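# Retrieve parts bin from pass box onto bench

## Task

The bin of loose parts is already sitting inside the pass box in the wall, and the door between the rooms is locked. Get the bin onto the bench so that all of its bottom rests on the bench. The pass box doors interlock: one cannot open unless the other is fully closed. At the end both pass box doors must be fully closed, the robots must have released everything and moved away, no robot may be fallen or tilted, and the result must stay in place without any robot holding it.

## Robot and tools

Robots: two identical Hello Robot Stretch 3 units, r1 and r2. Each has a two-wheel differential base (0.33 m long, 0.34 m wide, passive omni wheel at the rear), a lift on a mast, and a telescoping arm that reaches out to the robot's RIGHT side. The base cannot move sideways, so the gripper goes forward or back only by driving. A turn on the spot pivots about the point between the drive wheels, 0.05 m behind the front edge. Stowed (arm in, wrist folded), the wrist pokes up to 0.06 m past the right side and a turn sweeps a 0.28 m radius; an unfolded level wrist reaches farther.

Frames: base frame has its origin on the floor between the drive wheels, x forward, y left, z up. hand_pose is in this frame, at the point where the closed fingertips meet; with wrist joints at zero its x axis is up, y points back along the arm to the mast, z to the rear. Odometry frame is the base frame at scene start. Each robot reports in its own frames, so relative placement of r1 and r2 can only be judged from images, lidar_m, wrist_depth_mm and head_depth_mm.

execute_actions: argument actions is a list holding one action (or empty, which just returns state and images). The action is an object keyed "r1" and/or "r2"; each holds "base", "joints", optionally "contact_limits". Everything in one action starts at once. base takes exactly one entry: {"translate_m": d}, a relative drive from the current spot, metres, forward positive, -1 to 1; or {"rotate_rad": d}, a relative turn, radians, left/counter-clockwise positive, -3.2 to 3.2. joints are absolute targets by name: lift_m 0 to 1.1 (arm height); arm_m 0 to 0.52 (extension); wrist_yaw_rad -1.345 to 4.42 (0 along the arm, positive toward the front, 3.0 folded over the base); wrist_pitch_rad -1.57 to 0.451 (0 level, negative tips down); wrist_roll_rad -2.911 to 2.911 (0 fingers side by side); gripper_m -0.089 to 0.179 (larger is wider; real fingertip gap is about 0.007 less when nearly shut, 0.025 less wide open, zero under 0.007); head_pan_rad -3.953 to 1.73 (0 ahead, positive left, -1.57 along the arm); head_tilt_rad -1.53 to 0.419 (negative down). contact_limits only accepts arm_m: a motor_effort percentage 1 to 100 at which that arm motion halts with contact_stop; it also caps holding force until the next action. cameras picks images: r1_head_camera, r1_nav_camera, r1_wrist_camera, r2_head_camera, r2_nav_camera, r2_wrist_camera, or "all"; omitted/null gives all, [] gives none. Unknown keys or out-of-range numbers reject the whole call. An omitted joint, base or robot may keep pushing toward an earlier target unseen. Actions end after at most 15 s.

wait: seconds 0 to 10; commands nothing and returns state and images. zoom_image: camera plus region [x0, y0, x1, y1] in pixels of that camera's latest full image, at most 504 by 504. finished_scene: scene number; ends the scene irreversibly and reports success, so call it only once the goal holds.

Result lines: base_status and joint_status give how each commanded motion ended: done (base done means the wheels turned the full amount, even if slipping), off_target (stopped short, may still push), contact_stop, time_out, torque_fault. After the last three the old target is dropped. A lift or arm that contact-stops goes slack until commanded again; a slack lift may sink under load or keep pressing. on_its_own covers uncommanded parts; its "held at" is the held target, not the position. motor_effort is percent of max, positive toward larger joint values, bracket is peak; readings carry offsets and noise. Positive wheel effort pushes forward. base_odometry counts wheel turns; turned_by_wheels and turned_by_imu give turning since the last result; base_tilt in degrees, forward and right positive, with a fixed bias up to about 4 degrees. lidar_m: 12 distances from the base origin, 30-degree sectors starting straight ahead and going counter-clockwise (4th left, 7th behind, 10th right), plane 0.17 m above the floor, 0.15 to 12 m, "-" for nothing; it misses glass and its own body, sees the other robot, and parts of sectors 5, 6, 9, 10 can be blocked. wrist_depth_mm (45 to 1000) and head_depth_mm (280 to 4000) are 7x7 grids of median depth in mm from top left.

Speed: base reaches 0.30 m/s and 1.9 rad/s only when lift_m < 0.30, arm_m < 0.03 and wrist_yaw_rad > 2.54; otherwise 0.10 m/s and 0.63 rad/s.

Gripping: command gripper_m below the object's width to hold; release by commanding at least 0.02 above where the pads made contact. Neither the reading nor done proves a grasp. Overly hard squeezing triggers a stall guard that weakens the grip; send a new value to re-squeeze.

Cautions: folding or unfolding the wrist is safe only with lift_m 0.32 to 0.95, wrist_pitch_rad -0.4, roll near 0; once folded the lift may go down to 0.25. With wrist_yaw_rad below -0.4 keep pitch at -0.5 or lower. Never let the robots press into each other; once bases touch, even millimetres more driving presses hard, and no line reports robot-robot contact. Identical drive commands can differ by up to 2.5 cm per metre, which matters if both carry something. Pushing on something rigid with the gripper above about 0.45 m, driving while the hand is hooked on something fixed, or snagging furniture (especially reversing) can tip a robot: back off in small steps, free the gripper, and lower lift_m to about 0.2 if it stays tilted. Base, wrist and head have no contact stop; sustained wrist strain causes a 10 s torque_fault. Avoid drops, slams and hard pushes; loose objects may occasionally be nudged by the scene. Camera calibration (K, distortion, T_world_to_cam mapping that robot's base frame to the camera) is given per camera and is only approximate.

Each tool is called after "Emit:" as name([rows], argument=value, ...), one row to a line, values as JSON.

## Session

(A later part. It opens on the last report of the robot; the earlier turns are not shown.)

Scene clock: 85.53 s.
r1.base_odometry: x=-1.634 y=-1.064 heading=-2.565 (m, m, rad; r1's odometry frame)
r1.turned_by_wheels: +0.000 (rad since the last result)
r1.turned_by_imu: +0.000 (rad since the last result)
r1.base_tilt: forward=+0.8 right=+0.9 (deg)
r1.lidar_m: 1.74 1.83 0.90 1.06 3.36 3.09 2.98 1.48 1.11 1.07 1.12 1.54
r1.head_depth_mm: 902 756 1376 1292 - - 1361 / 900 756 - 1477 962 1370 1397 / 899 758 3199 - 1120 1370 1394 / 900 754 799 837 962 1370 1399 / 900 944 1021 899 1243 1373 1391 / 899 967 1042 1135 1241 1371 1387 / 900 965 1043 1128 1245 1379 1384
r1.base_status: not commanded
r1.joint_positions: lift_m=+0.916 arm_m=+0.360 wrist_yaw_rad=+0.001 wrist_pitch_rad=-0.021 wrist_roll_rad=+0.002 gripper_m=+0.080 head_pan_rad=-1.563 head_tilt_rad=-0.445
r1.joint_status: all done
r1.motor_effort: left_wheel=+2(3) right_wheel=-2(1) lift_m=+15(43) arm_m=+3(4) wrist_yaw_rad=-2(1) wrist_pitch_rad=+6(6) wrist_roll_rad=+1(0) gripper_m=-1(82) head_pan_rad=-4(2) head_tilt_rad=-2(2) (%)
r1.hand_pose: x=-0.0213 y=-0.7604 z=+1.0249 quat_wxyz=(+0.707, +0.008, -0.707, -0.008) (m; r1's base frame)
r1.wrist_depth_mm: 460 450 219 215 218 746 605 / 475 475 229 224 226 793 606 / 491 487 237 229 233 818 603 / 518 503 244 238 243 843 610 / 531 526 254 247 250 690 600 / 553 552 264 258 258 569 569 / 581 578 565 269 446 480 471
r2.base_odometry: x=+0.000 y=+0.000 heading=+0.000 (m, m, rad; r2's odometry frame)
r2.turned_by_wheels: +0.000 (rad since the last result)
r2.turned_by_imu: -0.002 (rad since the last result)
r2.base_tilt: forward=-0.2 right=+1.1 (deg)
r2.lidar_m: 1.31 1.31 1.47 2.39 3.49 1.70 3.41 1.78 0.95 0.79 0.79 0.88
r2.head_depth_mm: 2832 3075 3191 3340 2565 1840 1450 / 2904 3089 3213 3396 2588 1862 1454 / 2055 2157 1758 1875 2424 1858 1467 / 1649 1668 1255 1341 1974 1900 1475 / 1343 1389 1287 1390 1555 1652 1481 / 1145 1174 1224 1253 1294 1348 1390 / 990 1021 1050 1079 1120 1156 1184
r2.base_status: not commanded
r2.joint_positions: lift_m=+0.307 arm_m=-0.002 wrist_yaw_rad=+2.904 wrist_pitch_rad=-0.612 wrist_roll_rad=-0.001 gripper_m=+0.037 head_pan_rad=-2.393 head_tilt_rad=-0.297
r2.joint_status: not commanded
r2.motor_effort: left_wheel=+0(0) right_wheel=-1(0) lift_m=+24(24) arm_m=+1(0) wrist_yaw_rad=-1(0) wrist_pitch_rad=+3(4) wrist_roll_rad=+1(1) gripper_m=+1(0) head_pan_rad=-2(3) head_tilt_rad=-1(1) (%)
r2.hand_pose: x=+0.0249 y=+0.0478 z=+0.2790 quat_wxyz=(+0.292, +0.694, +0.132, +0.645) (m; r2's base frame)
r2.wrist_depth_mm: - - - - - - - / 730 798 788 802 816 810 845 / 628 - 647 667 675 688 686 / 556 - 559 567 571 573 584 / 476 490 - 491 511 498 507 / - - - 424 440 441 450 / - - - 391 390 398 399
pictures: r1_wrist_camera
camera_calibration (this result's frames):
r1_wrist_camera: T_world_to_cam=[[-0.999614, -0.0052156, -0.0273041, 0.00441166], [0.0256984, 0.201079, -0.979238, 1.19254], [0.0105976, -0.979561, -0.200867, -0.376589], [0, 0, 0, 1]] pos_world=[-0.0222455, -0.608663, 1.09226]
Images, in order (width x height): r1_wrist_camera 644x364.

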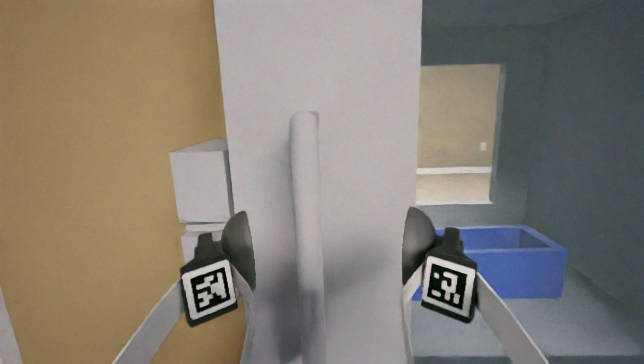

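Emit:
execute_actions([
  {"r1":{"joints":{"arm_m":0.39}}},
], cameras=[])

Emit:
execute_actions([
  {"r1":{"joints":{"gripper_m":-0.03}}},
], cameras=["r1_wrist_camera"])

Emit:
execute_actions([
  {"r1":{"joints":{"arm_m":0.27}}},
], cameras=["r1_wrist_camera","r1_head_camera"])

Scene clock: 91.77 s.
r1.base_odometry: x=-1.634 y=-1.064 heading=-2.565 (m, m, rad; r1's odometry frame)
r1.turned_by_wheels: +0.000 (rad since the last result)
r1.turned_by_imu: +0.000 (rad since the last result)
r1.base_tilt: forward=+0.9 right=+0.9 (deg)
r1.lidar_m: 1.74 1.82 0.90 1.06 3.33 3.07 2.99 1.49 1.11 1.07 1.12 1.54
r1.head_depth_mm: 902 754 1376 1295 - - 1359 / 899 754 - - 1109 1371 1395 / 903 757 3190 - 954 1372 1392 / 901 754 799 - 962 1372 1389 / 898 946 1020 996 1236 1366 1391 / 898 963 1044 1137 1245 1370 1383 / 897 968 1043 1134 1240 1366 1391
r1.base_status: not commanded
r1.joint_positions: lift_m=+0.916 arm_m=+0.390 wrist_yaw_rad=+0.001 wrist_pitch_rad=-0.021 wrist_roll_rad=+0.002 gripper_m=+0.080 head_pan_rad=-1.563 head_tilt_rad=-0.445
r1.joint_status: all done
r1.motor_effort: left_wheel=+3(3) right_wheel=-1(1) lift_m=+15(15) arm_m=+3(2) wrist_yaw_rad=+1(1) wrist_pitch_rad=+6(6) wrist_roll_rad=+1(0) gripper_m=+0(0) head_pan_rad=-2(3) head_tilt_rad=-2(1) (%)
r1.hand_pose: x=-0.0213 y=-0.7904 z=+1.0249 quat_wxyz=(+0.707, +0.008, -0.707, -0.008) (m; r1's base frame)
r1.wrist_depth_mm: 431 423 190 187 188 735 598 / 448 440 198 195 194 761 603 / 460 455 205 200 200 780 599 / 486 468 211 208 209 808 604 / 496 490 220 216 218 651 569 / 524 508 229 224 226 545 547 / 549 547 526 233 239 482 476
r2.base_odometry: x=+0.000 y=+0.000 heading=+0.000 (m, m, rad; r2's odometry frame)
r2.turned_by_wheels: +0.000 (rad since the last result)
r2.turned_by_imu: -0.001 (rad since the last result)
r2.base_tilt: forward=-0.1 right=+1.1 (deg)
r2.lidar_m: 1.32 1.31 1.47 2.39 3.50 1.70 3.40 1.78 0.95 0.79 0.79 0.88
r2.head_depth_mm: 2850 3001 3168 3414 2573 1842 1463 / 2861 3091 3341 3499 2532 1854 1467 / 2031 2118 1744 1868 2427 1872 1464 / 1635 1691 1261 1340 1999 1877 1468 / 1338 1395 1286 1398 1556 1640 1484 / 1140 1182 1216 1259 1301 1353 1385 / 991 1012 1047 1087 1113 1149 1184
r2.base_status: not commanded
r2.joint_positions: lift_m=+0.307 arm_m=-0.002 wrist_yaw_rad=+2.904 wrist_pitch_rad=-0.612 wrist_roll_rad=-0.001 gripper_m=+0.037 head_pan_rad=-2.393 head_tilt_rad=-0.297
r2.joint_status: not commanded
r2.motor_effort: left_wheel=+0(0) right_wheel=-1(2) lift_m=+24(24) arm_m=+1(0) wrist_yaw_rad=+0(0) wrist_pitch_rad=+4(3) wrist_roll_rad=+1(0) gripper_m=+0(0) head_pan_rad=-2(3) head_tilt_rad=-1(1) (%)
r2.hand_pose: x=+0.0249 y=+0.0478 z=+0.2790 quat_wxyz=(+0.292, +0.694, +0.132, +0.645) (m; r2's base frame)
r2.wrist_depth_mm: - - - - - - - / 729 815 796 803 803 817 841 / 619 - 653 654 677 686 695 / 560 - 558 559 571 581 592 / 469 495 - 488 493 508 506 / - - - 421 440 434 440 / - - - 394 392 397 402
pictures: none
No camera images: the call's "cameras" was empty. Leave "cameras" out to get every camera's image.

Scene clock: 93.37 s.
r1.base_odometry: x=-1.634 y=-1.064 heading=-2.564 (m, m, rad; r1's odometry frame)
r1.turned_by_wheels: +0.001 (rad since the last result)
r1.turned_by_imu: +0.001 (rad since the last result)
r1.base_tilt: forward=+0.9 right=+0.9 (deg)
r1.lidar_m: 1.74 1.82 0.90 1.07 3.36 3.09 2.99 1.49 1.11 1.08 1.12 1.54
r1.head_depth_mm: 896 755 1372 1292 - - 1366 / 899 756 - - 1039 1373 1403 / 901 755 3193 - 957 1372 1402 / 899 756 798 - 958 1369 1394 / 901 957 1016 889 1243 1362 1399 / 901 967 1040 1130 1235 1377 1386 / 902 967 1042 1136 1243 1376 1383
r1.base_status: not commanded
r1.joint_positions: lift_m=+0.916 arm_m=+0.390 wrist_yaw_rad=+0.025 wrist_pitch_rad=-0.021 wrist_roll_rad=+0.002 gripper_m=-0.029 head_pan_rad=-1.563 head_tilt_rad=-0.445
r1.joint_status: all done
r1.on_its_own: wrist_yaw_rad is at rest, and its effort (-22) is outside its rest range (-12 to +12)
r1.motor_effort: left_wheel=+11(11) right_wheel=-12(12) lift_m=+15(14) arm_m=+3(3) wrist_yaw_rad=-22(25) wrist_pitch_rad=+6(6) wrist_roll_rad=+0(0) gripper_m=-20(94) head_pan_rad=-3(3) head_tilt_rad=-1(1) (%)
r1.hand_pose: x=-0.0152 y=-0.7903 z=+1.0249 quat_wxyz=(+0.707, +0.016, -0.707, +0.001) (m; r1's base frame)
r1.wrist_depth_mm: 438 431 193 188 185 713 610 / 452 444 201 195 193 - 635 / 475 466 209 202 200 - 641 / 492 482 216 208 206 - 631 / 513 503 223 157 215 635 609 / 538 525 233 166 227 522 542 / 564 551 529 235 236 479 474
r2.base_odometry: x=+0.000 y=+0.000 heading=+0.000 (m, m, rad; r2's odometry frame)
r2.turned_by_wheels: +0.000 (rad since the last result)
r2.turned_by_imu: +0.000 (rad since the last result)
r2.base_tilt: forward=-0.1 right=+1.1 (deg)
r2.lidar_m: 1.31 1.31 1.47 2.39 3.49 1.70 3.40 1.78 0.95 0.79 0.79 0.89
r2.head_depth_mm: 2840 2974 3191 3369 2556 1857 1450 / 2831 3112 3225 3529 2586 1868 1467 / 2037 2135 1755 1868 2441 1868 1469 / 1645 1689 1263 1337 1984 1853 1467 / 1351 1403 1294 1378 1558 1642 1472 / 1146 1176 1221 1261 1302 1359 1386 / 991 1019 1041 1075 1109 1154 1191
r2.base_status: not commanded
r2.joint_positions: lift_m=+0.307 arm_m=-0.002 wrist_yaw_rad=+2.904 wrist_pitch_rad=-0.612 wrist_roll_rad=-0.001 gripper_m=+0.037 head_pan_rad=-2.393 head_tilt_rad=-0.297
r2.joint_status: not commanded
r2.motor_effort: left_wheel=+0(0) right_wheel=+0(1) lift_m=+24(24) arm_m=+1(0) wrist_yaw_rad=+0(0) wrist_pitch_rad=+4(4) wrist_roll_rad=+0(1) gripper_m=+0(0) head_pan_rad=-2(2) head_tilt_rad=-1(1) (%)
r2.hand_pose: x=+0.0249 y=+0.0478 z=+0.2790 quat_wxyz=(+0.292, +0.694, +0.132, +0.645) (m; r2's base frame)
r2.wrist_depth_mm: - - - - - - - / 758 807 781 807 800 834 830 / 641 - 655 677 657 693 687 / 545 - 558 571 568 575 575 / 476 491 - 492 493 491 510 / - - - 426 441 440 440 / - - - 393 394 391 394
pictures: r1_wrist_camera
camera_calibration (this result's frames):
r1_wrist_camera: T_world_to_cam=[[-0.9992, -0.0292363, -0.0273048, -0.00858009], [0.0208569, 0.20171, -0.979223, 1.1988], [0.0341365, -0.979009, -0.200939, -0.405162], [0, 0, 0, 1]] pos_world=[-0.0197457, -0.638719, 1.09225]
Images, in order (width x height): r1_wrist_camera 644x364.

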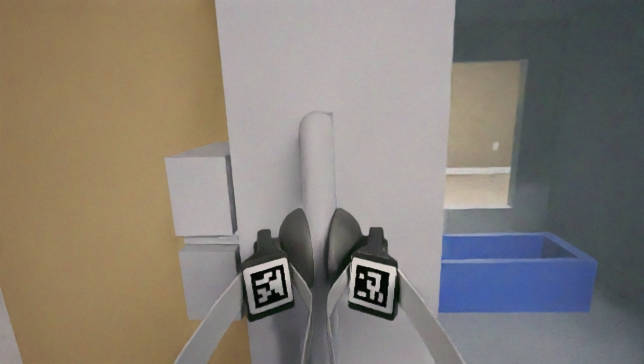

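Scene clock: 96.33 s.
r1.base_odometry: x=-1.634 y=-1.064 heading=-2.565 (m, m, rad; r1's odometry frame)
r1.turned_by_wheels: -0.001 (rad since the last result)
r1.turned_by_imu: -0.001 (rad since the last result)
r1.base_tilt: forward=+0.8 right=+0.9 (deg)
r1.lidar_m: 1.74 1.82 0.90 1.06 3.37 3.09 2.99 1.49 1.11 1.08 1.12 1.54
r1.head_depth_mm: 901 688 1369 1289 - - 1400 / 899 670 - 1470 - 1376 1397 / 898 655 691 735 - 1370 1386 / 900 640 675 717 - 1368 1397 / 900 957 1022 866 1227 1373 1391 / 900 964 1045 1133 1240 1369 1389 / 898 963 1041 1135 1242 1369 1388
r1.base_status: not commanded
r1.joint_positions: lift_m=+0.916 arm_m=+0.270 wrist_yaw_rad=-0.045 wrist_pitch_rad=-0.022 wrist_roll_rad=+0.002 gripper_m=-0.029 head_pan_rad=-1.563 head_tilt_rad=-0.445
r1.joint_status: all done
r1.on_its_own: wrist_yaw_rad is held at -0.031, not at your +0.000, by its stall guard, which is not easing now; wrist_yaw_rad is at rest, and its effort (+13) is outside its rest range (-12 to +12)
r1.motor_effort: left_wheel=-2(12) right_wheel=+6(19) lift_m=+15(16) arm_m=-5(6) wrist_yaw_rad=+13(55) wrist_pitch_rad=+6(7) wrist_roll_rad=+1(0) gripper_m=-19(23) head_pan_rad=-3(3) head_tilt_rad=-1(2) (%)
r1.hand_pose: x=-0.0330 y=-0.6707 z=+1.0246 quat_wxyz=(+0.706, -0.008, -0.707, -0.024) (m; r1's base frame)
r1.wrist_depth_mm: 523 529 181 189 203 726 550 / 543 540 186 197 211 833 548 / 566 562 194 200 219 846 562 / 590 594 202 208 228 857 561 / 609 608 209 158 657 701 562 / 632 633 622 - 624 617 545 / 653 670 230 231 257 485 473
r2.base_odometry: x=+0.000 y=+0.000 heading=+0.000 (m, m, rad; r2's odometry frame)
r2.turned_by_wheels: +0.000 (rad since the last result)
r2.turned_by_imu: -0.001 (rad since the last result)
r2.base_tilt: forward=-0.1 right=+1.1 (deg)
r2.lidar_m: 1.32 1.31 1.47 2.39 3.50 1.70 3.39 1.78 0.95 0.79 0.79 0.88
r2.head_depth_mm: 2917 3064 3192 3351 2486 1848 1462 / 2949 3057 3231 3442 2559 1845 1455 / 2044 2145 1753 1867 2456 1865 1466 / 1650 1695 1270 1345 1973 1865 1471 / 1341 1395 1280 1393 1564 1654 1472 / 1139 1175 1209 1258 1302 1369 1380 / 992 1020 1048 1081 1117 1142 1188
r2.base_status: not commanded
r2.joint_positions: lift_m=+0.307 arm_m=-0.002 wrist_yaw_rad=+2.904 wrist_pitch_rad=-0.612 wrist_roll_rad=-0.001 gripper_m=+0.037 head_pan_rad=-2.393 head_tilt_rad=-0.297
r2.joint_status: not commanded
r2.motor_effort: left_wheel=+0(0) right_wheel=+0(1) lift_m=+24(24) arm_m=+1(0) wrist_yaw_rad=+0(0) wrist_pitch_rad=+3(3) wrist_roll_rad=+0(1) gripper_m=+0(0) head_pan_rad=-2(2) head_tilt_rad=-1(1) (%)
r2.hand_pose: x=+0.0249 y=+0.0478 z=+0.2790 quat_wxyz=(+0.292, +0.694, +0.132, +0.645) (m; r2's base frame)
r2.wrist_depth_mm: - - - - - - - / 733 786 778 817 822 817 847 / 625 - 645 661 673 681 681 / 540 - 566 559 557 571 575 / 480 487 - 495 491 495 506 / - - - 425 441 445 446 / - - - 391 392 397 401
pictures: r1_head_camera (sideways: a quarter turn clockwise sets it upright), r1_wrist_camera
camera_calibration (this result's frames):
r1_head_camera: T_world_to_cam=[[-0.0156741, 0.404027, -0.914613, 1.21182], [0.999716, -0.0100715, -0.0215816, 0.0237009], [-0.0179311, -0.914692, -0.403754, 0.480086], [0, 0, 0, 1]] pos_world=[0.00390856, -0.0502396, 1.3027]
r1_wrist_camera: T_world_to_cam=[[-0.998801, 0.0406424, -0.0272891, 0.0239248], [0.0349161, 0.200711, -0.979028, 1.17437], [-0.0343129, -0.978807, -0.20189, -0.288649], [0, 0, 0, 1]] pos_world=[-0.0270128, -0.519214, 1.09212]
Images, in order (width x height): r1_head_camera 896x504, r1_wrist_camera 644x364.

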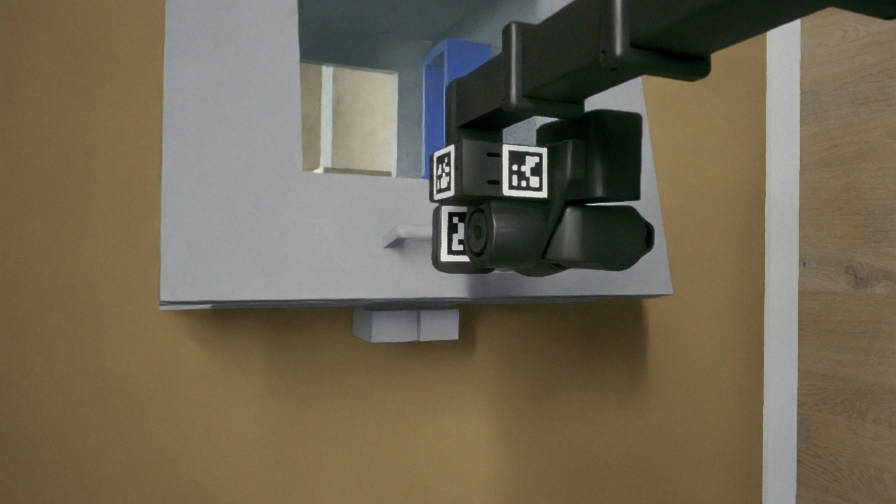

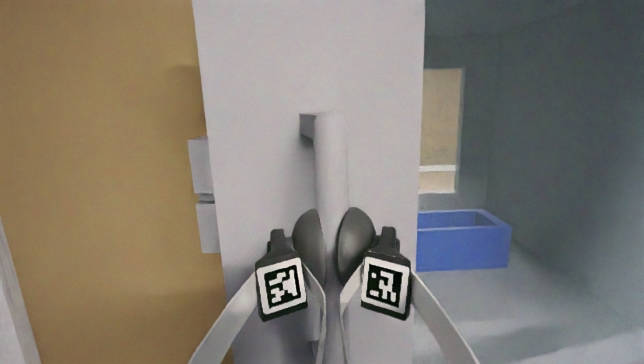

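Emit:
execute_actions([
  {"r1":{"base":{"translate_m":-0.06},"joints":{"arm_m":0.13}}},
], cameras=[])

Emit:
execute_actions([
  {"r1":{"base":{"translate_m":-0.11},"joints":{"arm_m":0.0}}},
], cameras=["r1_nav_camera","r1_head_camera"])

Scene clock: 102.47 s.
r1.base_odometry: x=-1.584 y=-1.031 heading=-2.565 (m, m, rad; r1's odometry frame)
r1.turned_by_wheels: +0.000 (rad since the last result)
r1.turned_by_imu: -0.001 (rad since the last result)
r1.base_tilt: forward=+0.8 right=+1.0 (deg)
r1.lidar_m: 1.80 1.88 0.92 1.32 0.92 3.02 2.94 1.49 1.11 1.07 1.12 1.53
r1.head_depth_mm: 898 602 1129 1239 1063 - 1379 / 899 562 609 1206 1058 - - / 898 529 561 623 - - 1303 / 897 498 526 571 607 685 1319 / 898 772 810 877 957 1353 1388 / 898 966 1029 1127 1242 1373 1385 / 897 962 1044 1130 1235 1368 1382
r1.base_status: done
r1.joint_positions: lift_m=+0.916 arm_m=+0.131 wrist_yaw_rad=-0.070 wrist_pitch_rad=-0.024 wrist_roll_rad=+0.002 gripper_m=-0.029 head_pan_rad=-1.563 head_tilt_rad=-0.445
r1.joint_status: all done
r1.on_its_own: wrist_yaw_rad is held at -0.031, not at your +0.000, by its stall guard, which is still easing
r1.motor_effort: left_wheel=-4(15) right_wheel=+11(17) lift_m=+15(15) arm_m=-6(6) wrist_yaw_rad=+37(45) wrist_pitch_rad=+7(7) wrist_roll_rad=+0(0) gripper_m=-21(21) head_pan_rad=-3(2) head_tilt_rad=-2(2) (%)
r1.hand_pose: x=-0.0393 y=-0.5305 z=+1.0242 quat_wxyz=(+0.706, -0.016, -0.707, -0.033) (m; r1's base frame)
r1.wrist_depth_mm: 646 634 170 196 720 633 398 / 662 665 175 203 - 686 427 / 686 691 179 194 - 690 443 / 712 721 187 204 - 701 465 / 741 735 195 208 819 698 490 / 769 770 199 - 670 588 528 / 793 814 219 231 578 404 879
r2.base_odometry: x=+0.000 y=+0.000 heading=+0.000 (m, m, rad; r2's odometry frame)
r2.turned_by_wheels: +0.000 (rad since the last result)
r2.turned_by_imu: -0.001 (rad since the last result)
r2.base_tilt: forward=-0.1 right=+1.0 (deg)
r2.lidar_m: 1.31 1.31 1.47 2.39 3.47 1.70 3.41 1.78 0.95 0.79 0.79 0.89
r2.head_depth_mm: 2898 3000 3211 3390 2542 1852 1457 / 2873 3074 3235 3487 2572 1866 1455 / 2071 2136 1747 1842 2410 1848 1457 / 1644 1695 1269 1337 1985 1848 1486 / 1335 1402 1289 1374 1554 1652 1475 / 1143 1182 1214 1254 1316 1355 1375 / 990 1021 1041 1077 1115 1150 1192
r2.base_status: not commanded
r2.joint_positions: lift_m=+0.307 arm_m=-0.002 wrist_yaw_rad=+2.904 wrist_pitch_rad=-0.612 wrist_roll_rad=-0.001 gripper_m=+0.037 head_pan_rad=-2.393 head_tilt_rad=-0.297
r2.joint_status: not commanded
r2.motor_effort: left_wheel=+0(0) right_wheel=-1(0) lift_m=+24(24) arm_m=+1(1) wrist_yaw_rad=+0(0) wrist_pitch_rad=+3(3) wrist_roll_rad=+0(0) gripper_m=+0(1) head_pan_rad=-3(3) head_tilt_rad=-1(1) (%)
r2.hand_pose: x=+0.0249 y=+0.0478 z=+0.2790 quat_wxyz=(+0.292, +0.694, +0.132, +0.645) (m; r2's base frame)
r2.wrist_depth_mm: - - - - - - - / 749 772 802 784 813 844 831 / 636 - 654 657 658 672 688 / 547 - 564 565 569 584 585 / 478 499 - 485 500 502 509 / - - - 420 442 439 442 / - - - 396 389 395 401
pictures: none
No camera images: the call's "cameras" was empty. Leave "cameras" out to get every camera's image.

Scene clock: 104.70 s.
r1.base_odometry: x=-1.492 y=-0.971 heading=-2.565 (m, m, rad; r1's odometry frame)
r1.turned_by_wheels: +0.000 (rad since the last result)
r1.turned_by_imu: +0.000 (rad since the last result)
r1.base_tilt: forward=+0.8 right=+0.9 (deg)
r1.lidar_m: 1.91 2.00 0.97 0.89 3.35 2.92 2.84 1.48 1.10 1.07 1.12 1.53
r1.head_depth_mm: 896 558 633 947 842 1374 1445 / 898 478 516 1282 1009 769 - / 895 418 441 493 513 - - / 895 372 390 425 461 503 545 / 898 358 374 410 460 520 1318 / 895 834 841 917 996 1364 1390 / 897 941 1016 1117 1237 1361 1388
r1.base_status: done
r1.joint_positions: lift_m=+0.916 arm_m=+0.003 wrist_yaw_rad=-0.108 wrist_pitch_rad=-0.024 wrist_roll_rad=+0.002 gripper_m=-0.029 head_pan_rad=-1.563 head_tilt_rad=-0.445
r1.joint_status: all done
joint sent to its limit — the command would take r1.arm_m past its lower limit, so that joint was sent only as far as its limit.
r1.on_its_own: wrist_yaw_rad is held at -0.084, not at your +0.000, by its stall guard, which is not easing now; wrist_yaw_rad is at rest, and its effort (+23) is outside its rest range (-12 to +12)
r1.motor_effort: left_wheel=+0(9) right_wheel=+6(9) lift_m=+15(16) arm_m=-6(8) wrist_yaw_rad=+23(37) wrist_pitch_rad=+7(8) wrist_roll_rad=+0(1) gripper_m=-18(21) head_pan_rad=-3(2) head_tilt_rad=-1(2) (%)
r1.hand_pose: x=-0.0489 y=-0.4021 z=+1.0241 quat_wxyz=(+0.705, -0.029, -0.707, -0.047) (m; r1's base frame)
r1.wrist_depth_mm: 733 152 169 224 404 815 813 / 767 158 173 228 821 831 872 / 813 168 177 213 837 868 895 / 808 594 181 215 848 897 927 / 842 859 185 226 755 955 968 / 870 884 183 - 534 977 - / 952 935 200 240 417 - -
r2.base_odometry: x=+0.000 y=+0.000 heading=+0.000 (m, m, rad; r2's odometry frame)
r2.turned_by_wheels: +0.000 (rad since the last result)
r2.turned_by_imu: -0.001 (rad since the last result)
r2.base_tilt: forward=-0.1 right=+1.0 (deg)
r2.lidar_m: 1.31 1.31 1.47 2.39 3.47 1.70 3.41 1.78 0.95 0.79 0.79 0.88
r2.head_depth_mm: 2887 3027 3221 3421 2575 1854 1449 / 2858 3028 3216 3495 2588 1868 1459 / 2044 2121 1758 1870 2444 1873 1458 / 1639 1690 1269 1344 2004 1872 1475 / 1343 1390 1284 1380 1560 1658 1469 / 1137 1179 1221 1262 1307 1356 1381 / 991 1019 1049 1078 1119 1156 1183
r2.base_status: not commanded
r2.joint_positions: lift_m=+0.307 arm_m=-0.002 wrist_yaw_rad=+2.904 wrist_pitch_rad=-0.612 wrist_roll_rad=-0.001 gripper_m=+0.037 head_pan_rad=-2.393 head_tilt_rad=-0.297
r2.joint_status: not commanded
r2.motor_effort: left_wheel=+0(1) right_wheel=-1(1) lift_m=+24(24) arm_m=+1(1) wrist_yaw_rad=+0(0) wrist_pitch_rad=+3(4) wrist_roll_rad=+1(0) gripper_m=+0(0) head_pan_rad=-3(3) head_tilt_rad=-1(1) (%)
r2.hand_pose: x=+0.0249 y=+0.0478 z=+0.2790 quat_wxyz=(+0.292, +0.694, +0.132, +0.645) (m; r2's base frame)
r2.wrist_depth_mm: - - - - - - - / 742 786 764 799 831 826 837 / 624 - 649 663 676 684 697 / 545 - 565 557 569 586 575 / 476 480 - 491 496 495 504 / - - - 427 438 447 444 / - - - 390 390 392 401
pictures: r1_head_camera (sideways: a quarter turn clockwise sets it upright), r1_nav_camera (sideways: a quarter turn counterclockwise sets it upright)
camera_calibration (this result's frames):
r1_head_camera: T_world_to_cam=[[-0.0156741, 0.404028, -0.914612, 1.21182], [0.999716, -0.0100716, -0.0215816, 0.0237009], [-0.0179312, -0.914691, -0.403756, 0.480087], [0, 0, 0, 1]] pos_world=[0.00390855, -0.0502396, 1.3027]
r1_nav_camera: T_world_to_cam=[[0.0282932, -0.463801, 0.885488, -1.12009], [-0.998544, -0.05381, 0.00372099, 0.0485599], [0.0459223, -0.884304, -0.464648, 0.558671], [0, 0, 0, 1]] pos_world=[0.0545246, -0.0228491, 1.25123]
Images, in order (width x height): r1_head_camera 896x504, r1_nav_camera 672x504.

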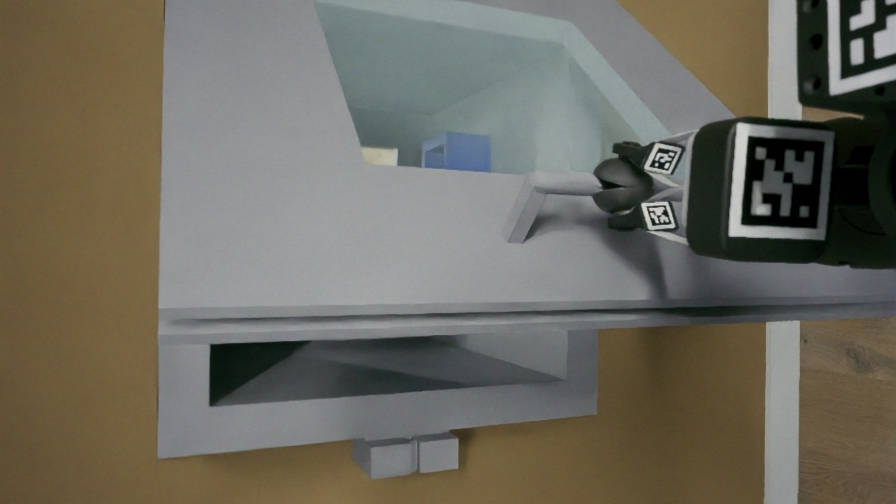

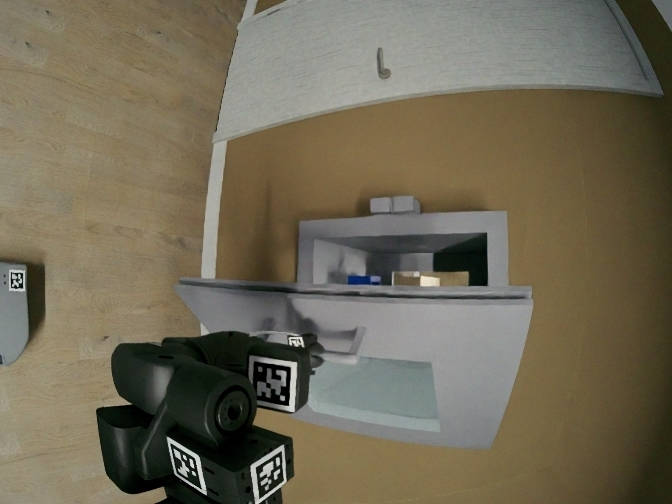

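Emit:
execute_actions([
  {"r1":{"joints":{"gripper_m":0.09,"wrist_yaw_rad":0}}},
], cameras=[])

Emit:
execute_actions([
  {"r1":{"joints":{"wrist_pitch_rad":-0.9}}},
], cameras=["r1_head_camera"])

Scene clock: 112.90 s.
r1.base_odometry: x=-1.492 y=-0.971 heading=-2.565 (m, m, rad; r1's odometry frame)
r1.turned_by_wheels: +0.000 (rad since the last result)
r1.turned_by_imu: +0.000 (rad since the last result)
r1.base_tilt: forward=+0.8 right=+0.9 (deg)
r1.lidar_m: 1.91 2.00 0.96 0.89 3.36 2.93 2.83 1.48 1.10 1.07 1.12 1.53
r1.head_depth_mm: 895 643 740 831 878 1366 1451 / 897 589 1194 1279 981 1365 1433 / 897 541 583 1210 1001 742 - / 898 502 529 1175 982 681 - / 899 469 492 525 558 640 1316 / 899 439 464 509 558 1304 1353 / 896 950 1017 1115 1236 1361 1384
r1.base_status: not commanded
r1.joint_positions: lift_m=+0.916 arm_m=+0.003 wrist_yaw_rad=-0.002 wrist_pitch_rad=-0.022 wrist_roll_rad=+0.002 gripper_m=+0.090 head_pan_rad=-1.563 head_tilt_rad=-0.445
r1.joint_status: all done
r1.motor_effort: left_wheel=+3(4) right_wheel=+0(9) lift_m=+16(16) arm_m=-3(6) wrist_yaw_rad=+1(45) wrist_pitch_rad=+7(7) wrist_roll_rad=+0(1) gripper_m=+0(79) head_pan_rad=-3(3) head_tilt_rad=-1(1) (%)
r1.hand_pose: x=-0.0220 y=-0.4035 z=+1.0246 quat_wxyz=(+0.707, +0.007, -0.707, -0.009) (m; r1's base frame)
r1.wrist_depth_mm: 802 791 265 319 393 477 757 / 834 828 273 - - 532 785 / 849 839 273 - - 552 807 / 888 892 276 901 - 578 849 / 926 918 275 777 902 589 884 / 955 959 298 685 477 907 912 / 996 - 314 388 487 952 953
r2.base_odometry: x=+0.000 y=+0.000 heading=+0.000 (m, m, rad; r2's odometry frame)
r2.turned_by_wheels: +0.000 (rad since the last result)
r2.turned_by_imu: -0.001 (rad since the last result)
r2.base_tilt: forward=+0.0 right=+1.0 (deg)
r2.lidar_m: 1.31 1.31 1.47 2.39 3.49 1.70 3.40 1.78 0.95 0.79 0.79 0.89
r2.head_depth_mm: 2906 3018 3182 3370 2544 1843 1457 / 2900 3060 3285 3407 2550 1873 1464 / 2039 2151 1748 1860 2445 1851 1473 / 1647 1676 1267 1337 1979 1887 1473 / 1341 1396 1296 1377 1547 1654 1458 / 1141 1171 1214 1257 1303 1350 1379 / 985 1026 1051 1082 1111 1150 1189
r2.base_status: not commanded
r2.joint_positions: lift_m=+0.307 arm_m=-0.002 wrist_yaw_rad=+2.904 wrist_pitch_rad=-0.612 wrist_roll_rad=-0.001 gripper_m=+0.037 head_pan_rad=-2.393 head_tilt_rad=-0.297
r2.joint_status: not commanded
r2.motor_effort: left_wheel=+0(0) right_wheel=-1(1) lift_m=+24(24) arm_m=+1(0) wrist_yaw_rad=+0(0) wrist_pitch_rad=+4(3) wrist_roll_rad=+0(1) gripper_m=+0(0) head_pan_rad=-2(2) head_tilt_rad=-1(1) (%)
r2.hand_pose: x=+0.0249 y=+0.0478 z=+0.2790 quat_wxyz=(+0.292, +0.694, +0.132, +0.645) (m; r2's base frame)
r2.wrist_depth_mm: - - - - - - - / 751 809 778 815 805 814 846 / 633 - 658 653 654 676 688 / 545 - 552 561 578 575 575 / 481 488 - 497 495 497 493 / - - - 427 439 451 443 / - - - 388 399 398 396
pictures: none
No camera images: the call's "cameras" was empty. Leave "cameras" out to get every camera's image.

Scene clock: 114.17 s.
r1.base_odometry: x=-1.492 y=-0.971 heading=-2.565 (m, m, rad; r1's odometry frame)
r1.turned_by_wheels: +0.000 (rad since the last result)
r1.turned_by_imu: +0.000 (rad since the last result)
r1.base_tilt: forward=+0.8 right=+0.9 (deg)
r1.lidar_m: 1.91 2.00 0.97 0.89 3.37 2.92 2.83 1.48 1.10 1.07 1.12 1.54
r1.head_depth_mm: 896 642 742 830 879 1363 1449 / 896 587 1189 1283 859 1364 1440 / 897 543 583 1206 996 782 1433 / 898 502 530 1177 976 700 1434 / 897 469 492 524 559 636 1324 / 896 438 464 508 558 1312 1350 / 896 951 1018 1115 1232 1368 1384
r1.base_status: not commanded
r1.joint_positions: lift_m=+0.916 arm_m=+0.003 wrist_yaw_rad=-0.002 wrist_pitch_rad=-0.905 wrist_roll_rad=+0.002 gripper_m=+0.090 head_pan_rad=-1.563 head_tilt_rad=-0.445
r1.joint_status: all done
r1.motor_effort: left_wheel=+2(2) right_wheel=+0(1) lift_m=+15(15) arm_m=-4(4) wrist_yaw_rad=+2(3) wrist_pitch_rad=+2(7) wrist_roll_rad=+0(0) gripper_m=+0(0) head_pan_rad=-2(2) head_tilt_rad=-1(2) (%)
r1.hand_pose: x=-0.0219 y=-0.2871 z=+0.8379 quat_wxyz=(+0.635, +0.308, -0.636, -0.311) (m; r1's base frame)
r1.wrist_depth_mm: 980 989 324 398 - - 981 / - - 401 - - - - / - - - - - - - / - - - - - - - / - - - - - - - / 997 - 975 977 997 980 969 / 957 925 921 913 913 907 909
r2.base_odometry: x=+0.000 y=+0.000 heading=+0.000 (m, m, rad; r2's odometry frame)
r2.turned_by_wheels: +0.000 (rad since the last result)
r2.turned_by_imu: +0.000 (rad since the last result)
r2.base_tilt: forward=-0.1 right=+1.1 (deg)
r2.lidar_m: 1.32 1.31 1.47 2.39 3.49 1.71 3.40 1.78 0.95 0.79 0.79 0.88
r2.head_depth_mm: 2863 3012 3170 3387 2539 1859 1450 / 2909 3112 3268 3423 2557 1854 1470 / 2034 2124 1765 1859 2456 1868 1467 / 1625 1689 1261 1335 1999 1848 1471 / 1340 1402 1287 1381 1554 1640 1478 / 1137 1180 1228 1273 1306 1356 1374 / 987 1020 1049 1078 1112 1151 1184
r2.base_status: not commanded
r2.joint_positions: lift_m=+0.307 arm_m=-0.002 wrist_yaw_rad=+2.904 wrist_pitch_rad=-0.612 wrist_roll_rad=-0.001 gripper_m=+0.037 head_pan_rad=-2.393 head_tilt_rad=-0.297
r2.joint_status: not commanded
r2.motor_effort: left_wheel=+0(0) right_wheel=+0(2) lift_m=+24(24) arm_m=+1(1) wrist_yaw_rad=+0(0) wrist_pitch_rad=+3(3) wrist_roll_rad=+0(0) gripper_m=-1(0) head_pan_rad=-2(2) head_tilt_rad=-1(1) (%)
r2.hand_pose: x=+0.0249 y=+0.0478 z=+0.2790 quat_wxyz=(+0.292, +0.694, +0.132, +0.645) (m; r2's base frame)
r2.wrist_depth_mm: - - - - - - - / 741 795 783 805 828 814 838 / 638 - 668 665 668 681 691 / 556 - 553 563 565 573 580 / 482 487 - 483 491 496 500 / - - - 424 440 438 451 / - - - 387 391 397 395
pictures: r1_head_camera (sideways: a quarter turn clockwise sets it upright)
camera_calibration (this result's frames):
r1_head_camera: T_world_to_cam=[[-0.015674, 0.404028, -0.914612, 1.21182], [0.999716, -0.0100717, -0.0215816, 0.0237009], [-0.0179313, -0.914691, -0.403756, 0.480088], [0, 0, 0, 1]] pos_world=[0.00390854, -0.0502396, 1.3027]
Images, in order (width x height): r1_head_camera 896x504.

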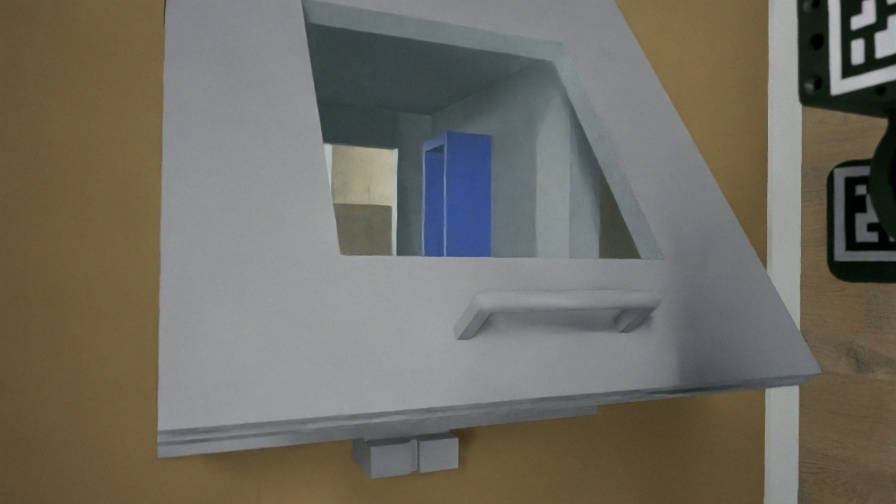

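Emit:
execute_actions([
  {"r1":{"base":{"translate_m":0.4},"joints":{"gripper_m":0.0}}},
], cameras=[])

Emit:
execute_actions([
  {"r1":{"joints":{"wrist_pitch_rad":0,"arm_m":0.3,"head_pan_rad":-1.8}}},
], cameras=["r1_head_camera","r1_nav_camera"])

Scene clock: 130.57 s.
r1.base_odometry: x=-1.827 y=-1.189 heading=-2.565 (m, m, rad; r1's odometry frame)
r1.turned_by_wheels: +0.000 (rad since the last result)
r1.turned_by_imu: +0.000 (rad since the last result)
r1.base_tilt: forward=+0.8 right=+0.9 (deg)
r1.lidar_m: 1.51 1.58 2.21 0.86 3.35 3.31 3.22 1.50 1.11 1.08 1.11 1.55
r1.head_depth_mm: 903 946 - 1219 1067 1382 1463 / 907 822 846 932 1010 1380 1444 / 905 974 1040 1132 1251 1379 1447 / 904 973 1049 1146 1249 1378 1449 / 908 972 1050 1143 1251 1383 1390 / 903 974 1049 1139 1249 1374 1391 / 895 964 1026 1115 1211 1355 1379
r1.base_status: done
r1.joint_positions: lift_m=+0.916 arm_m=+0.003 wrist_yaw_rad=-0.002 wrist_pitch_rad=-0.905 wrist_roll_rad=+0.002 gripper_m=+0.000 head_pan_rad=-1.563 head_tilt_rad=-0.445
r1.joint_status: all done
r1.motor_effort: left_wheel=+3(8) right_wheel=-2(3) lift_m=+16(16) arm_m=-3(4) wrist_yaw_rad=+3(2) wrist_pitch_rad=+2(1) wrist_roll_rad=+0(0) gripper_m=-3(81) head_pan_rad=-2(3) head_tilt_rad=-2(2) (%)
r1.hand_pose: x=-0.0219 y=-0.2870 z=+0.8379 quat_wxyz=(+0.635, +0.309, -0.636, -0.311) (m; r1's base frame)
r1.wrist_depth_mm: 982 977 - - - 975 345 / - - - - - - - / - - - - - - - / - - - - - - - / - - - - - - - / - - - - 982 964 961 / 965 941 940 921 914 892 907
r2.base_odometry: x=+0.000 y=+0.000 heading=+0.000 (m, m, rad; r2's odometry frame)
r2.turned_by_wheels: +0.000 (rad since the last result)
r2.turned_by_imu: -0.002 (rad since the last result)
r2.base_tilt: forward=-0.2 right=+1.1 (deg)
r2.lidar_m: 1.32 1.31 1.47 2.39 3.49 1.70 3.39 1.79 0.95 0.79 0.79 0.89
r2.head_depth_mm: 2868 3020 3158 3387 2574 1858 1455 / 2910 3002 3263 3512 2559 1852 1457 / 2039 2115 1749 1855 2449 1864 1466 / 1636 1691 1264 1346 1993 1859 1485 / 1353 1400 1296 1383 1567 1642 1480 / 1150 1183 1221 1263 1303 1362 1393 / 993 1019 1051 1080 1113 1140 1191
r2.base_status: not commanded
r2.joint_positions: lift_m=+0.307 arm_m=-0.002 wrist_yaw_rad=+2.904 wrist_pitch_rad=-0.612 wrist_roll_rad=-0.001 gripper_m=+0.037 head_pan_rad=-2.393 head_tilt_rad=-0.297
r2.joint_status: not commanded
r2.motor_effort: left_wheel=+0(0) right_wheel=-1(1) lift_m=+24(24) arm_m=+1(1) wrist_yaw_rad=+0(0) wrist_pitch_rad=+3(3) wrist_roll_rad=+0(0) gripper_m=+0(0) head_pan_rad=-3(2) head_tilt_rad=-1(1) (%)
r2.hand_pose: x=+0.0249 y=+0.0478 z=+0.2790 quat_wxyz=(+0.292, +0.694, +0.132, +0.645) (m; r2's base frame)
r2.wrist_depth_mm: - - - - - - - / 736 797 818 804 823 800 829 / 642 - 639 654 675 674 683 / 539 - 568 562 567 573 588 / 475 499 - 491 493 492 494 / - - - 424 438 439 446 / - - - 393 396 395 398
pictures: none
No camera images: the call's "cameras" was empty. Leave "cameras" out to get every camera's image.

Scene clock: 133.97 s.
r1.base_odometry: x=-1.827 y=-1.189 heading=-2.565 (m, m, rad; r1's odometry frame)
r1.turned_by_wheels: +0.000 (rad since the last result)
r1.turned_by_imu: +0.000 (rad since the last result)
r1.base_tilt: forward=+0.8 right=+0.9 (deg)
r1.lidar_m: 1.51 1.58 2.21 0.86 3.34 3.31 3.22 1.49 1.11 1.08 1.11 1.55
r1.head_depth_mm: 998 509 538 595 695 1563 - / 976 1029 1518 1261 641 - - / 953 1003 - 1277 - 1488 1359 / 931 815 880 1098 - 1425 1399 / 911 965 1033 1056 1291 1382 1388 / 890 955 1029 1079 1237 1328 1376 / 874 929 1001 1082 1179 1288 1357
r1.base_status: not commanded
r1.joint_positions: lift_m=+0.916 arm_m=+0.300 wrist_yaw_rad=-0.001 wrist_pitch_rad=-0.022 wrist_roll_rad=+0.002 gripper_m=+0.000 head_pan_rad=-1.793 head_tilt_rad=-0.445
r1.joint_status: all done
r1.motor_effort: left_wheel=+2(2) right_wheel=+0(0) lift_m=+15(16) arm_m=+3(3) wrist_yaw_rad=+0(2) wrist_pitch_rad=+6(7) wrist_roll_rad=+0(0) gripper_m=-3(2) head_pan_rad=-3(16) head_tilt_rad=-2(2) (%)
r1.hand_pose: x=-0.0216 y=-0.7003 z=+1.0248 quat_wxyz=(+0.707, +0.008, -0.707, -0.008) (m; r1's base frame)
r1.wrist_depth_mm: 495 509 514 505 500 303 770 / 518 528 529 522 519 312 848 / 538 547 545 543 539 321 855 / 567 573 574 572 550 332 902 / 582 582 591 580 572 345 621 / 615 602 617 - 499 371 603 / 644 634 644 646 628 388 475
r2.base_odometry: x=+0.000 y=+0.000 heading=+0.000 (m, m, rad; r2's odometry frame)
r2.turned_by_wheels: +0.000 (rad since the last result)
r2.turned_by_imu: -0.001 (rad since the last result)
r2.base_tilt: forward=-0.1 right=+0.9 (deg)
r2.lidar_m: 1.32 1.31 1.47 2.40 3.49 1.70 3.41 1.78 0.95 0.79 0.79 0.88
r2.head_depth_mm: 2854 3053 3149 3280 2572 1836 1461 / 2905 3066 3196 3487 2562 1873 1459 / 2019 2119 1752 1878 2468 1873 1464 / 1638 1688 1264 1350 2014 1876 1472 / 1346 1416 1285 1391 1563 1657 1485 / 1135 1173 1220 1265 1312 1352 1390 / 992 1021 1052 1079 1111 1150 1186
r2.base_status: not commanded
r2.joint_positions: lift_m=+0.307 arm_m=-0.002 wrist_yaw_rad=+2.904 wrist_pitch_rad=-0.612 wrist_roll_rad=-0.001 gripper_m=+0.037 head_pan_rad=-2.393 head_tilt_rad=-0.297
r2.joint_status: not commanded
r2.motor_effort: left_wheel=+0(0) right_wheel=+0(1) lift_m=+24(24) arm_m=+1(1) wrist_yaw_rad=+0(0) wrist_pitch_rad=+4(3) wrist_roll_rad=+0(1) gripper_m=+0(1) head_pan_rad=-2(2) head_tilt_rad=-1(1) (%)
r2.hand_pose: x=+0.0249 y=+0.0478 z=+0.2790 quat_wxyz=(+0.292, +0.694, +0.132, +0.645) (m; r2's base frame)
r2.wrist_depth_mm: - - - - - - - / 742 809 767 801 804 811 830 / 643 - 656 662 678 700 691 / 550 - 558 568 569 585 587 / 477 484 - 492 500 498 503 / - - - 421 446 437 449 / - - - 389 389 391 399
pictures: r1_head_camera (sideways: a quarter turn clockwise sets it upright), r1_nav_camera (sideways: a quarter turn counterclockwise sets it upright)
camera_calibration (this result's frames):
r1_head_camera: T_world_to_cam=[[0.0768293, 0.396968, -0.914611, 1.21126], [0.971106, -0.237672, -0.0215817, 0.0238755], [-0.225945, -0.886526, -0.403758, 0.481359], [0, 0, 0, 1]] pos_world=[-0.00748491, -0.0484177, 1.3027]
r1_nav_camera: T_world_to_cam=[[-0.0781664, -0.458044, 0.885486, -1.11943], [-0.984525, 0.175205, 0.00372087, 0.0484745], [-0.156846, -0.871493, -0.464651, 0.559911], [0, 0, 0, 1]] pos_world=[0.0480419, -0.033285, 1.25123]
Images, in order (width x height): r1_head_camera 896x504, r1_nav_camera 672x504.

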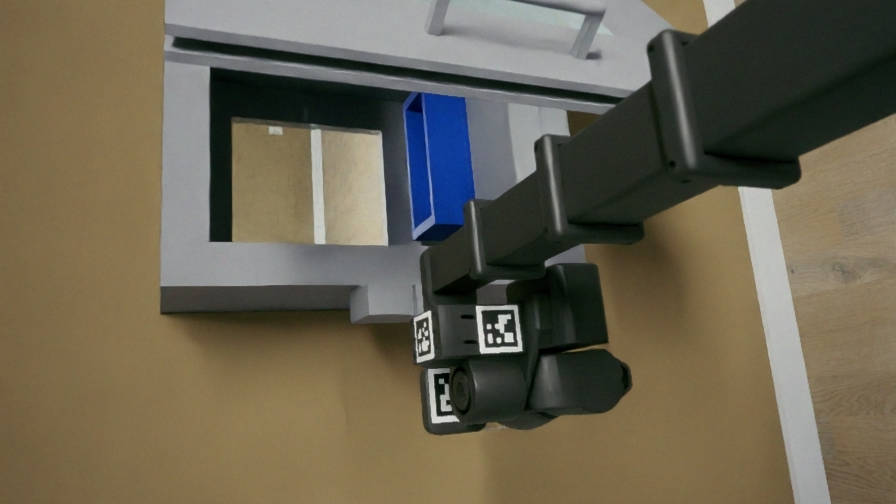

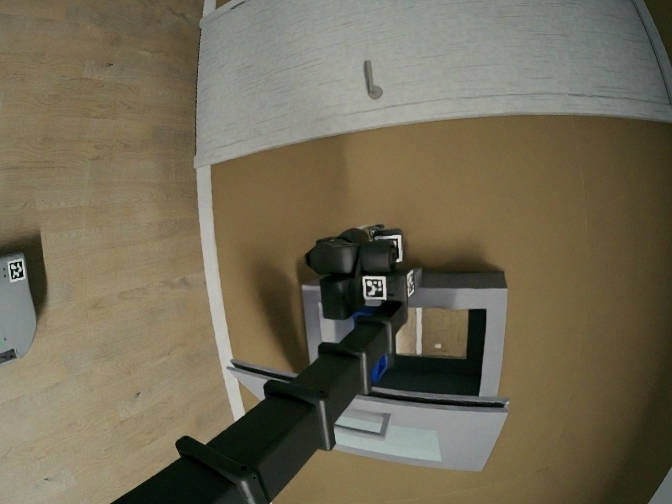

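Emit:
execute_actions([
  {"r1":{"base":{"translate_m":-0.55},"joints":{"arm_m":0.26,"head_pan_rad":-1.57}}},
], cameras=["r1_head_camera","r1_nav_camera"])

Scene clock: 143.67 s.
r1.base_odometry: x=-1.366 y=-0.889 heading=-2.565 (m, m, rad; r1's odometry frame)
r1.turned_by_wheels: +0.000 (rad since the last result)
r1.turned_by_imu: +0.075 (rad since the last result)
r1.base_tilt: forward=+13.3 right=+0.9 (deg)
r1.lidar_m: 0.75 0.78 1.04 0.90 3.48 2.83 2.79 1.37 1.07 1.05 1.06 0.78
r1.head_depth_mm: 891 380 423 502 - - 1412 / 897 770 404 427 - 678 1421 / 902 935 - 1463 - 547 1341 / 903 772 1367 1461 - 560 593 / 914 971 852 916 1055 1361 1367 / 916 983 1060 1143 1247 1372 1325 / 923 989 1063 1152 1259 1386 1299
r1.base_status: done
r1.joint_positions: lift_m=+0.915 arm_m=+0.260 wrist_yaw_rad=+0.010 wrist_pitch_rad=-0.010 wrist_roll_rad=+0.013 gripper_m=+0.000 head_pan_rad=-1.577 head_tilt_rad=-0.447
r1.joint_status: all done
r1.on_its_own: base_tilt is 12.4 degrees off its reading at the scene's start (forward=+0.9 right=+0.9)
r1.motor_effort: left_wheel=+5(42) right_wheel=-6(54) lift_m=+21(22) arm_m=+5(13) wrist_yaw_rad=-10(57) wrist_pitch_rad=+3(8) wrist_roll_rad=-6(7) gripper_m=-2(3) head_pan_rad=+2(13) head_tilt_rad=-1(2) (%)
r1.hand_pose: x=-0.0190 y=-0.6605 z=+1.0275 quat_wxyz=(+0.703, +0.007, -0.711, +0.000) (m; r1's base frame)
r1.wrist_depth_mm: 592 590 565 353 636 543 463 / 626 600 580 419 868 832 650 / 635 610 370 538 - 890 628 / 657 653 378 738 - 889 598 / 684 677 654 596 755 826 573 / 719 694 677 - 650 651 549 / 758 716 437 485 513 568 530
r2.base_odometry: x=+0.000 y=+0.000 heading=+0.000 (m, m, rad; r2's odometry frame)
r2.turned_by_wheels: +0.000 (rad since the last result)
r2.turned_by_imu: -0.002 (rad since the last result)
r2.base_tilt: forward=-0.1 right=+1.1 (deg)
r2.lidar_m: 1.31 1.31 1.47 2.39 3.48 1.70 3.41 1.79 0.95 0.79 0.79 0.88
r2.head_depth_mm: 2921 3021 3154 3399 2559 1844 1450 / 2882 3067 3214 3432 2581 1856 1461 / 2055 2145 1749 1864 2450 1870 1463 / 1636 1701 1270 1332 1972 1874 1470 / 1341 1404 1295 1392 1549 1645 1468 / 1144 1184 1213 1264 1303 1366 1382 / 993 1016 1044 1074 1113 1148 1186
r2.base_status: not commanded
r2.joint_positions: lift_m=+0.307 arm_m=-0.002 wrist_yaw_rad=+2.904 wrist_pitch_rad=-0.612 wrist_roll_rad=-0.001 gripper_m=+0.037 head_pan_rad=-2.393 head_tilt_rad=-0.297
r2.joint_status: not commanded
r2.motor_effort: left_wheel=+0(0) right_wheel=-1(0) lift_m=+24(24) arm_m=+0(2) wrist_yaw_rad=+0(0) wrist_pitch_rad=+3(4) wrist_roll_rad=+1(0) gripper_m=+0(0) head_pan_rad=-2(2) head_tilt_rad=-1(1) (%)
r2.hand_pose: x=+0.0249 y=+0.0478 z=+0.2790 quat_wxyz=(+0.292, +0.694, +0.132, +0.645) (m; r2's base frame)
r2.wrist_depth_mm: - - - - - - - / 735 797 782 778 824 817 841 / 633 - 664 654 669 683 706 / 546 - 560 563 566 577 586 / 472 492 - 493 503 496 503 / - - - 423 438 448 449 / - - - 390 389 397 399
pictures: r1_head_camera (sideways: a quarter turn clockwise sets it upright), r1_nav_camera (sideways: a quarter turn counterclockwise sets it upright)
camera_calibration (this result's frames):
r1_head_camera: T_world_to_cam=[[-0.0101579, 0.406332, -0.913669, 1.21056], [0.999487, -0.0236351, -0.0216232, 0.0237563], [-0.0303809, -0.91342, -0.405883, 0.482932], [0, 0, 0, 1]] pos_world=[0.00322455, -0.0502068, 1.30258]
r1_nav_camera: T_world_to_cam=[[0.0219623, -0.466203, 0.884405, -1.11864], [-0.999185, -0.0402148, 0.00361384, 0.0487033], [0.0338814, -0.883763, -0.466706, 0.561422], [0, 0, 0, 1]] pos_world=[0.0542096, -0.0233885, 1.25117]
Images, in order (width x height): r1_head_camera 896x504, r1_nav_camera 672x504.

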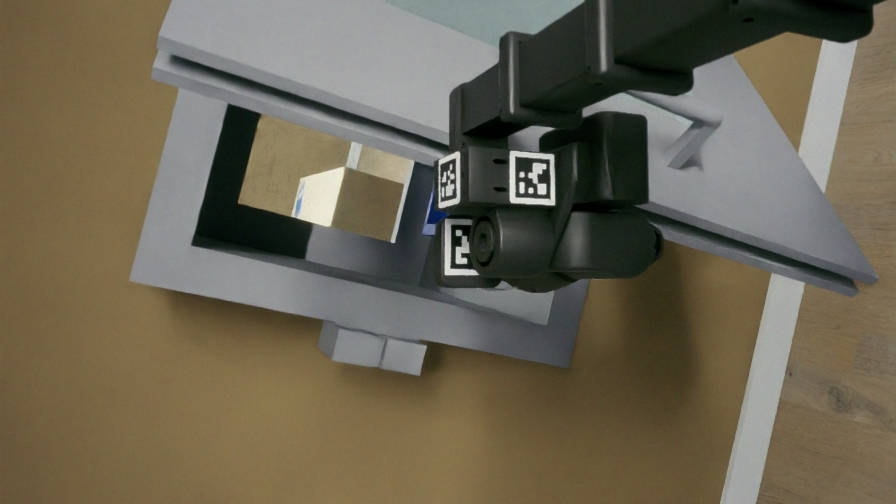

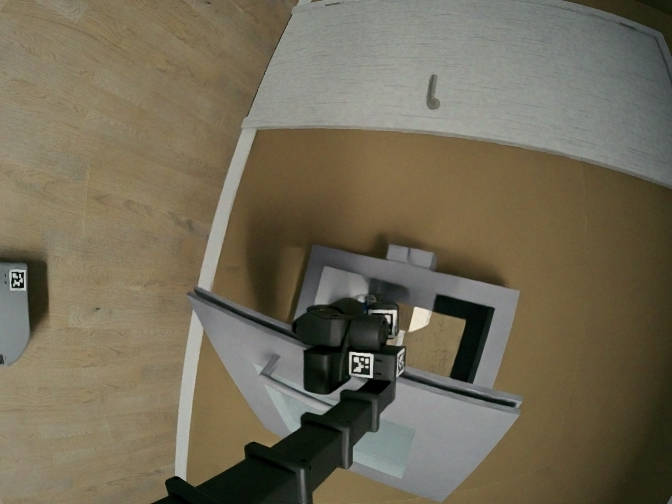

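Tilted: the arm snagged on the door's outer edge. Undo.

Emit:
execute_actions([
  {"r1":{"base":{"translate_m":0.15}}},
], cameras=["r1_head_camera","r1_nav_camera"])

Scene clock: 148.10 s.
r1.base_odometry: x=-1.492 y=-0.971 heading=-2.564 (m, m, rad; r1's odometry frame)
r1.turned_by_wheels: +0.001 (rad since the last result)
r1.turned_by_imu: +0.001 (rad since the last result)
r1.base_tilt: forward=+4.7 right=+0.9 (deg)
r1.lidar_m: 1.88 2.02 0.96 0.90 3.46 2.89 2.86 1.38 1.08 1.06 1.14 1.67
r1.head_depth_mm: 884 430 458 1236 - - 1395 / 892 379 407 448 - 597 1381 / 898 772 424 428 - 529 620 / 901 938 1356 1471 - 1352 1323 / 908 799 846 904 1220 1374 1382 / 913 978 1058 1149 1255 1382 1366 / 914 990 1067 1157 1265 1398 1352
r1.base_status: done
r1.joint_positions: lift_m=+0.915 arm_m=+0.260 wrist_yaw_rad=+0.013 wrist_pitch_rad=-0.017 wrist_roll_rad=+0.010 gripper_m=+0.000 head_pan_rad=-1.577 head_tilt_rad=-0.447
r1.joint_status: not commanded
r1.on_its_own: base_tilt is 3.8 degrees off its reading at the scene's start (forward=+0.9 right=+0.9); right_wheel is at rest, and its effort (-23) is outside its rest range (-18 to +18)
r1.motor_effort: left_wheel=+14(14) right_wheel=-23(23) lift_m=+22(23) arm_m=+4(5) wrist_yaw_rad=-12(12) wrist_pitch_rad=+5(5) wrist_roll_rad=-4(6) gripper_m=-2(3) head_pan_rad=+1(2) head_tilt_rad=+0(2) (%)
r1.hand_pose: x=-0.0181 y=-0.6603 z=+1.0257 quat_wxyz=(+0.704, +0.011, -0.710, -0.002) (m; r1's base frame)
r1.wrist_depth_mm: 593 584 559 489 666 646 562 / 623 603 582 526 - 842 623 / 642 630 378 567 - 866 624 / 655 651 384 606 - 905 602 / 691 690 409 465 739 748 610 / 700 705 686 - 651 637 600 / 758 740 703 483 502 508 508
r2.base_odometry: x=+0.000 y=+0.000 heading=+0.000 (m, m, rad; r2's odometry frame)
r2.turned_by_wheels: +0.000 (rad since the last result)
r2.turned_by_imu: -0.001 (rad since the last result)
r2.base_tilt: forward=-0.1 right=+1.0 (deg)
r2.lidar_m: 1.32 1.31 1.47 2.39 3.50 1.71 3.41 1.78 0.95 0.79 0.79 0.88
r2.head_depth_mm: 2865 3024 3156 3356 2512 1836 1465 / 2868 3058 3282 3438 2546 1870 1464 / 2067 2134 1742 1861 2450 1878 1460 / 1645 1671 1265 1329 1979 1887 1467 / 1341 1404 1288 1376 1568 1640 1480 / 1143 1181 1208 1261 1313 1357 1388 / 994 1018 1047 1083 1111 1148 1189
r2.base_status: not commanded
r2.joint_positions: lift_m=+0.307 arm_m=-0.002 wrist_yaw_rad=+2.904 wrist_pitch_rad=-0.612 wrist_roll_rad=-0.001 gripper_m=+0.037 head_pan_rad=-2.393 head_tilt_rad=-0.297
r2.joint_status: not commanded
r2.motor_effort: left_wheel=+0(1) right_wheel=-1(1) lift_m=+24(24) arm_m=+1(1) wrist_yaw_rad=+0(0) wrist_pitch_rad=+3(3) wrist_roll_rad=+0(1) gripper_m=+0(0) head_pan_rad=-2(2) head_tilt_rad=-1(1) (%)
r2.hand_pose: x=+0.0249 y=+0.0478 z=+0.2790 quat_wxyz=(+0.292, +0.694, +0.132, +0.645) (m; r2's base frame)
r2.wrist_depth_mm: - - - - - - - / 732 792 785 803 830 828 830 / 622 - 654 659 658 679 689 / 560 - 562 570 575 576 577 / 478 492 - 486 495 510 506 / - - - 422 443 435 440 / - - - 390 392 394 396
pictures: r1_head_camera (sideways: a quarter turn clockwise sets it upright), r1_nav_camera (sideways: a quarter turn counterclockwise sets it upright)
camera_calibration (this result's frames):
r1_head_camera: T_world_to_cam=[[-0.0101579, 0.406332, -0.913669, 1.21056], [0.999487, -0.0236351, -0.0216232, 0.0237563], [-0.0303809, -0.91342, -0.405883, 0.482932], [0, 0, 0, 1]] pos_world=[0.00322455, -0.0502068, 1.30258]
r1_nav_camera: T_world_to_cam=[[0.0219623, -0.466203, 0.884405, -1.11864], [-0.999185, -0.0402148, 0.00361383, 0.0487033], [0.0338814, -0.883763, -0.466706, 0.561422], [0, 0, 0, 1]] pos_world=[0.0542096, -0.0233885, 1.25117]
Images, in order (width x height): r1_head_camera 896x504, r1_nav_camera 672x504.

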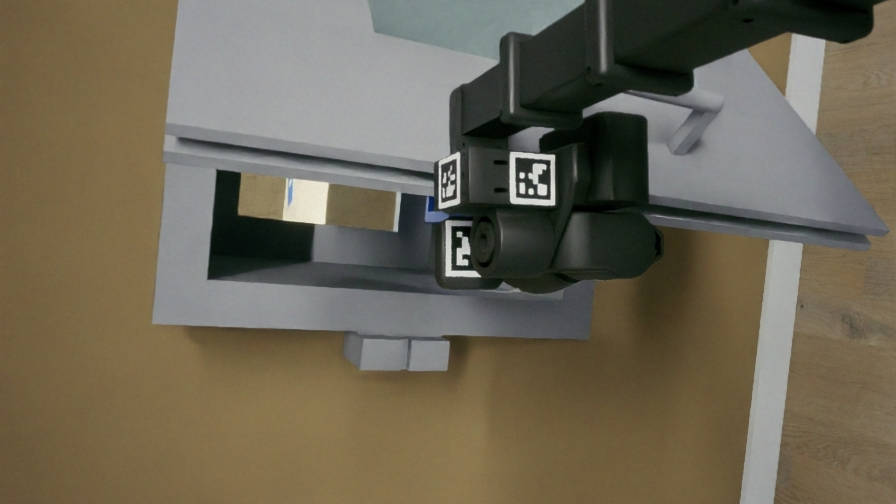

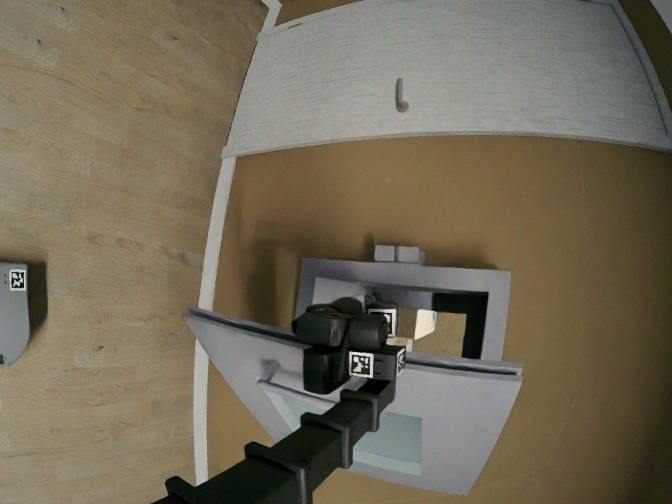

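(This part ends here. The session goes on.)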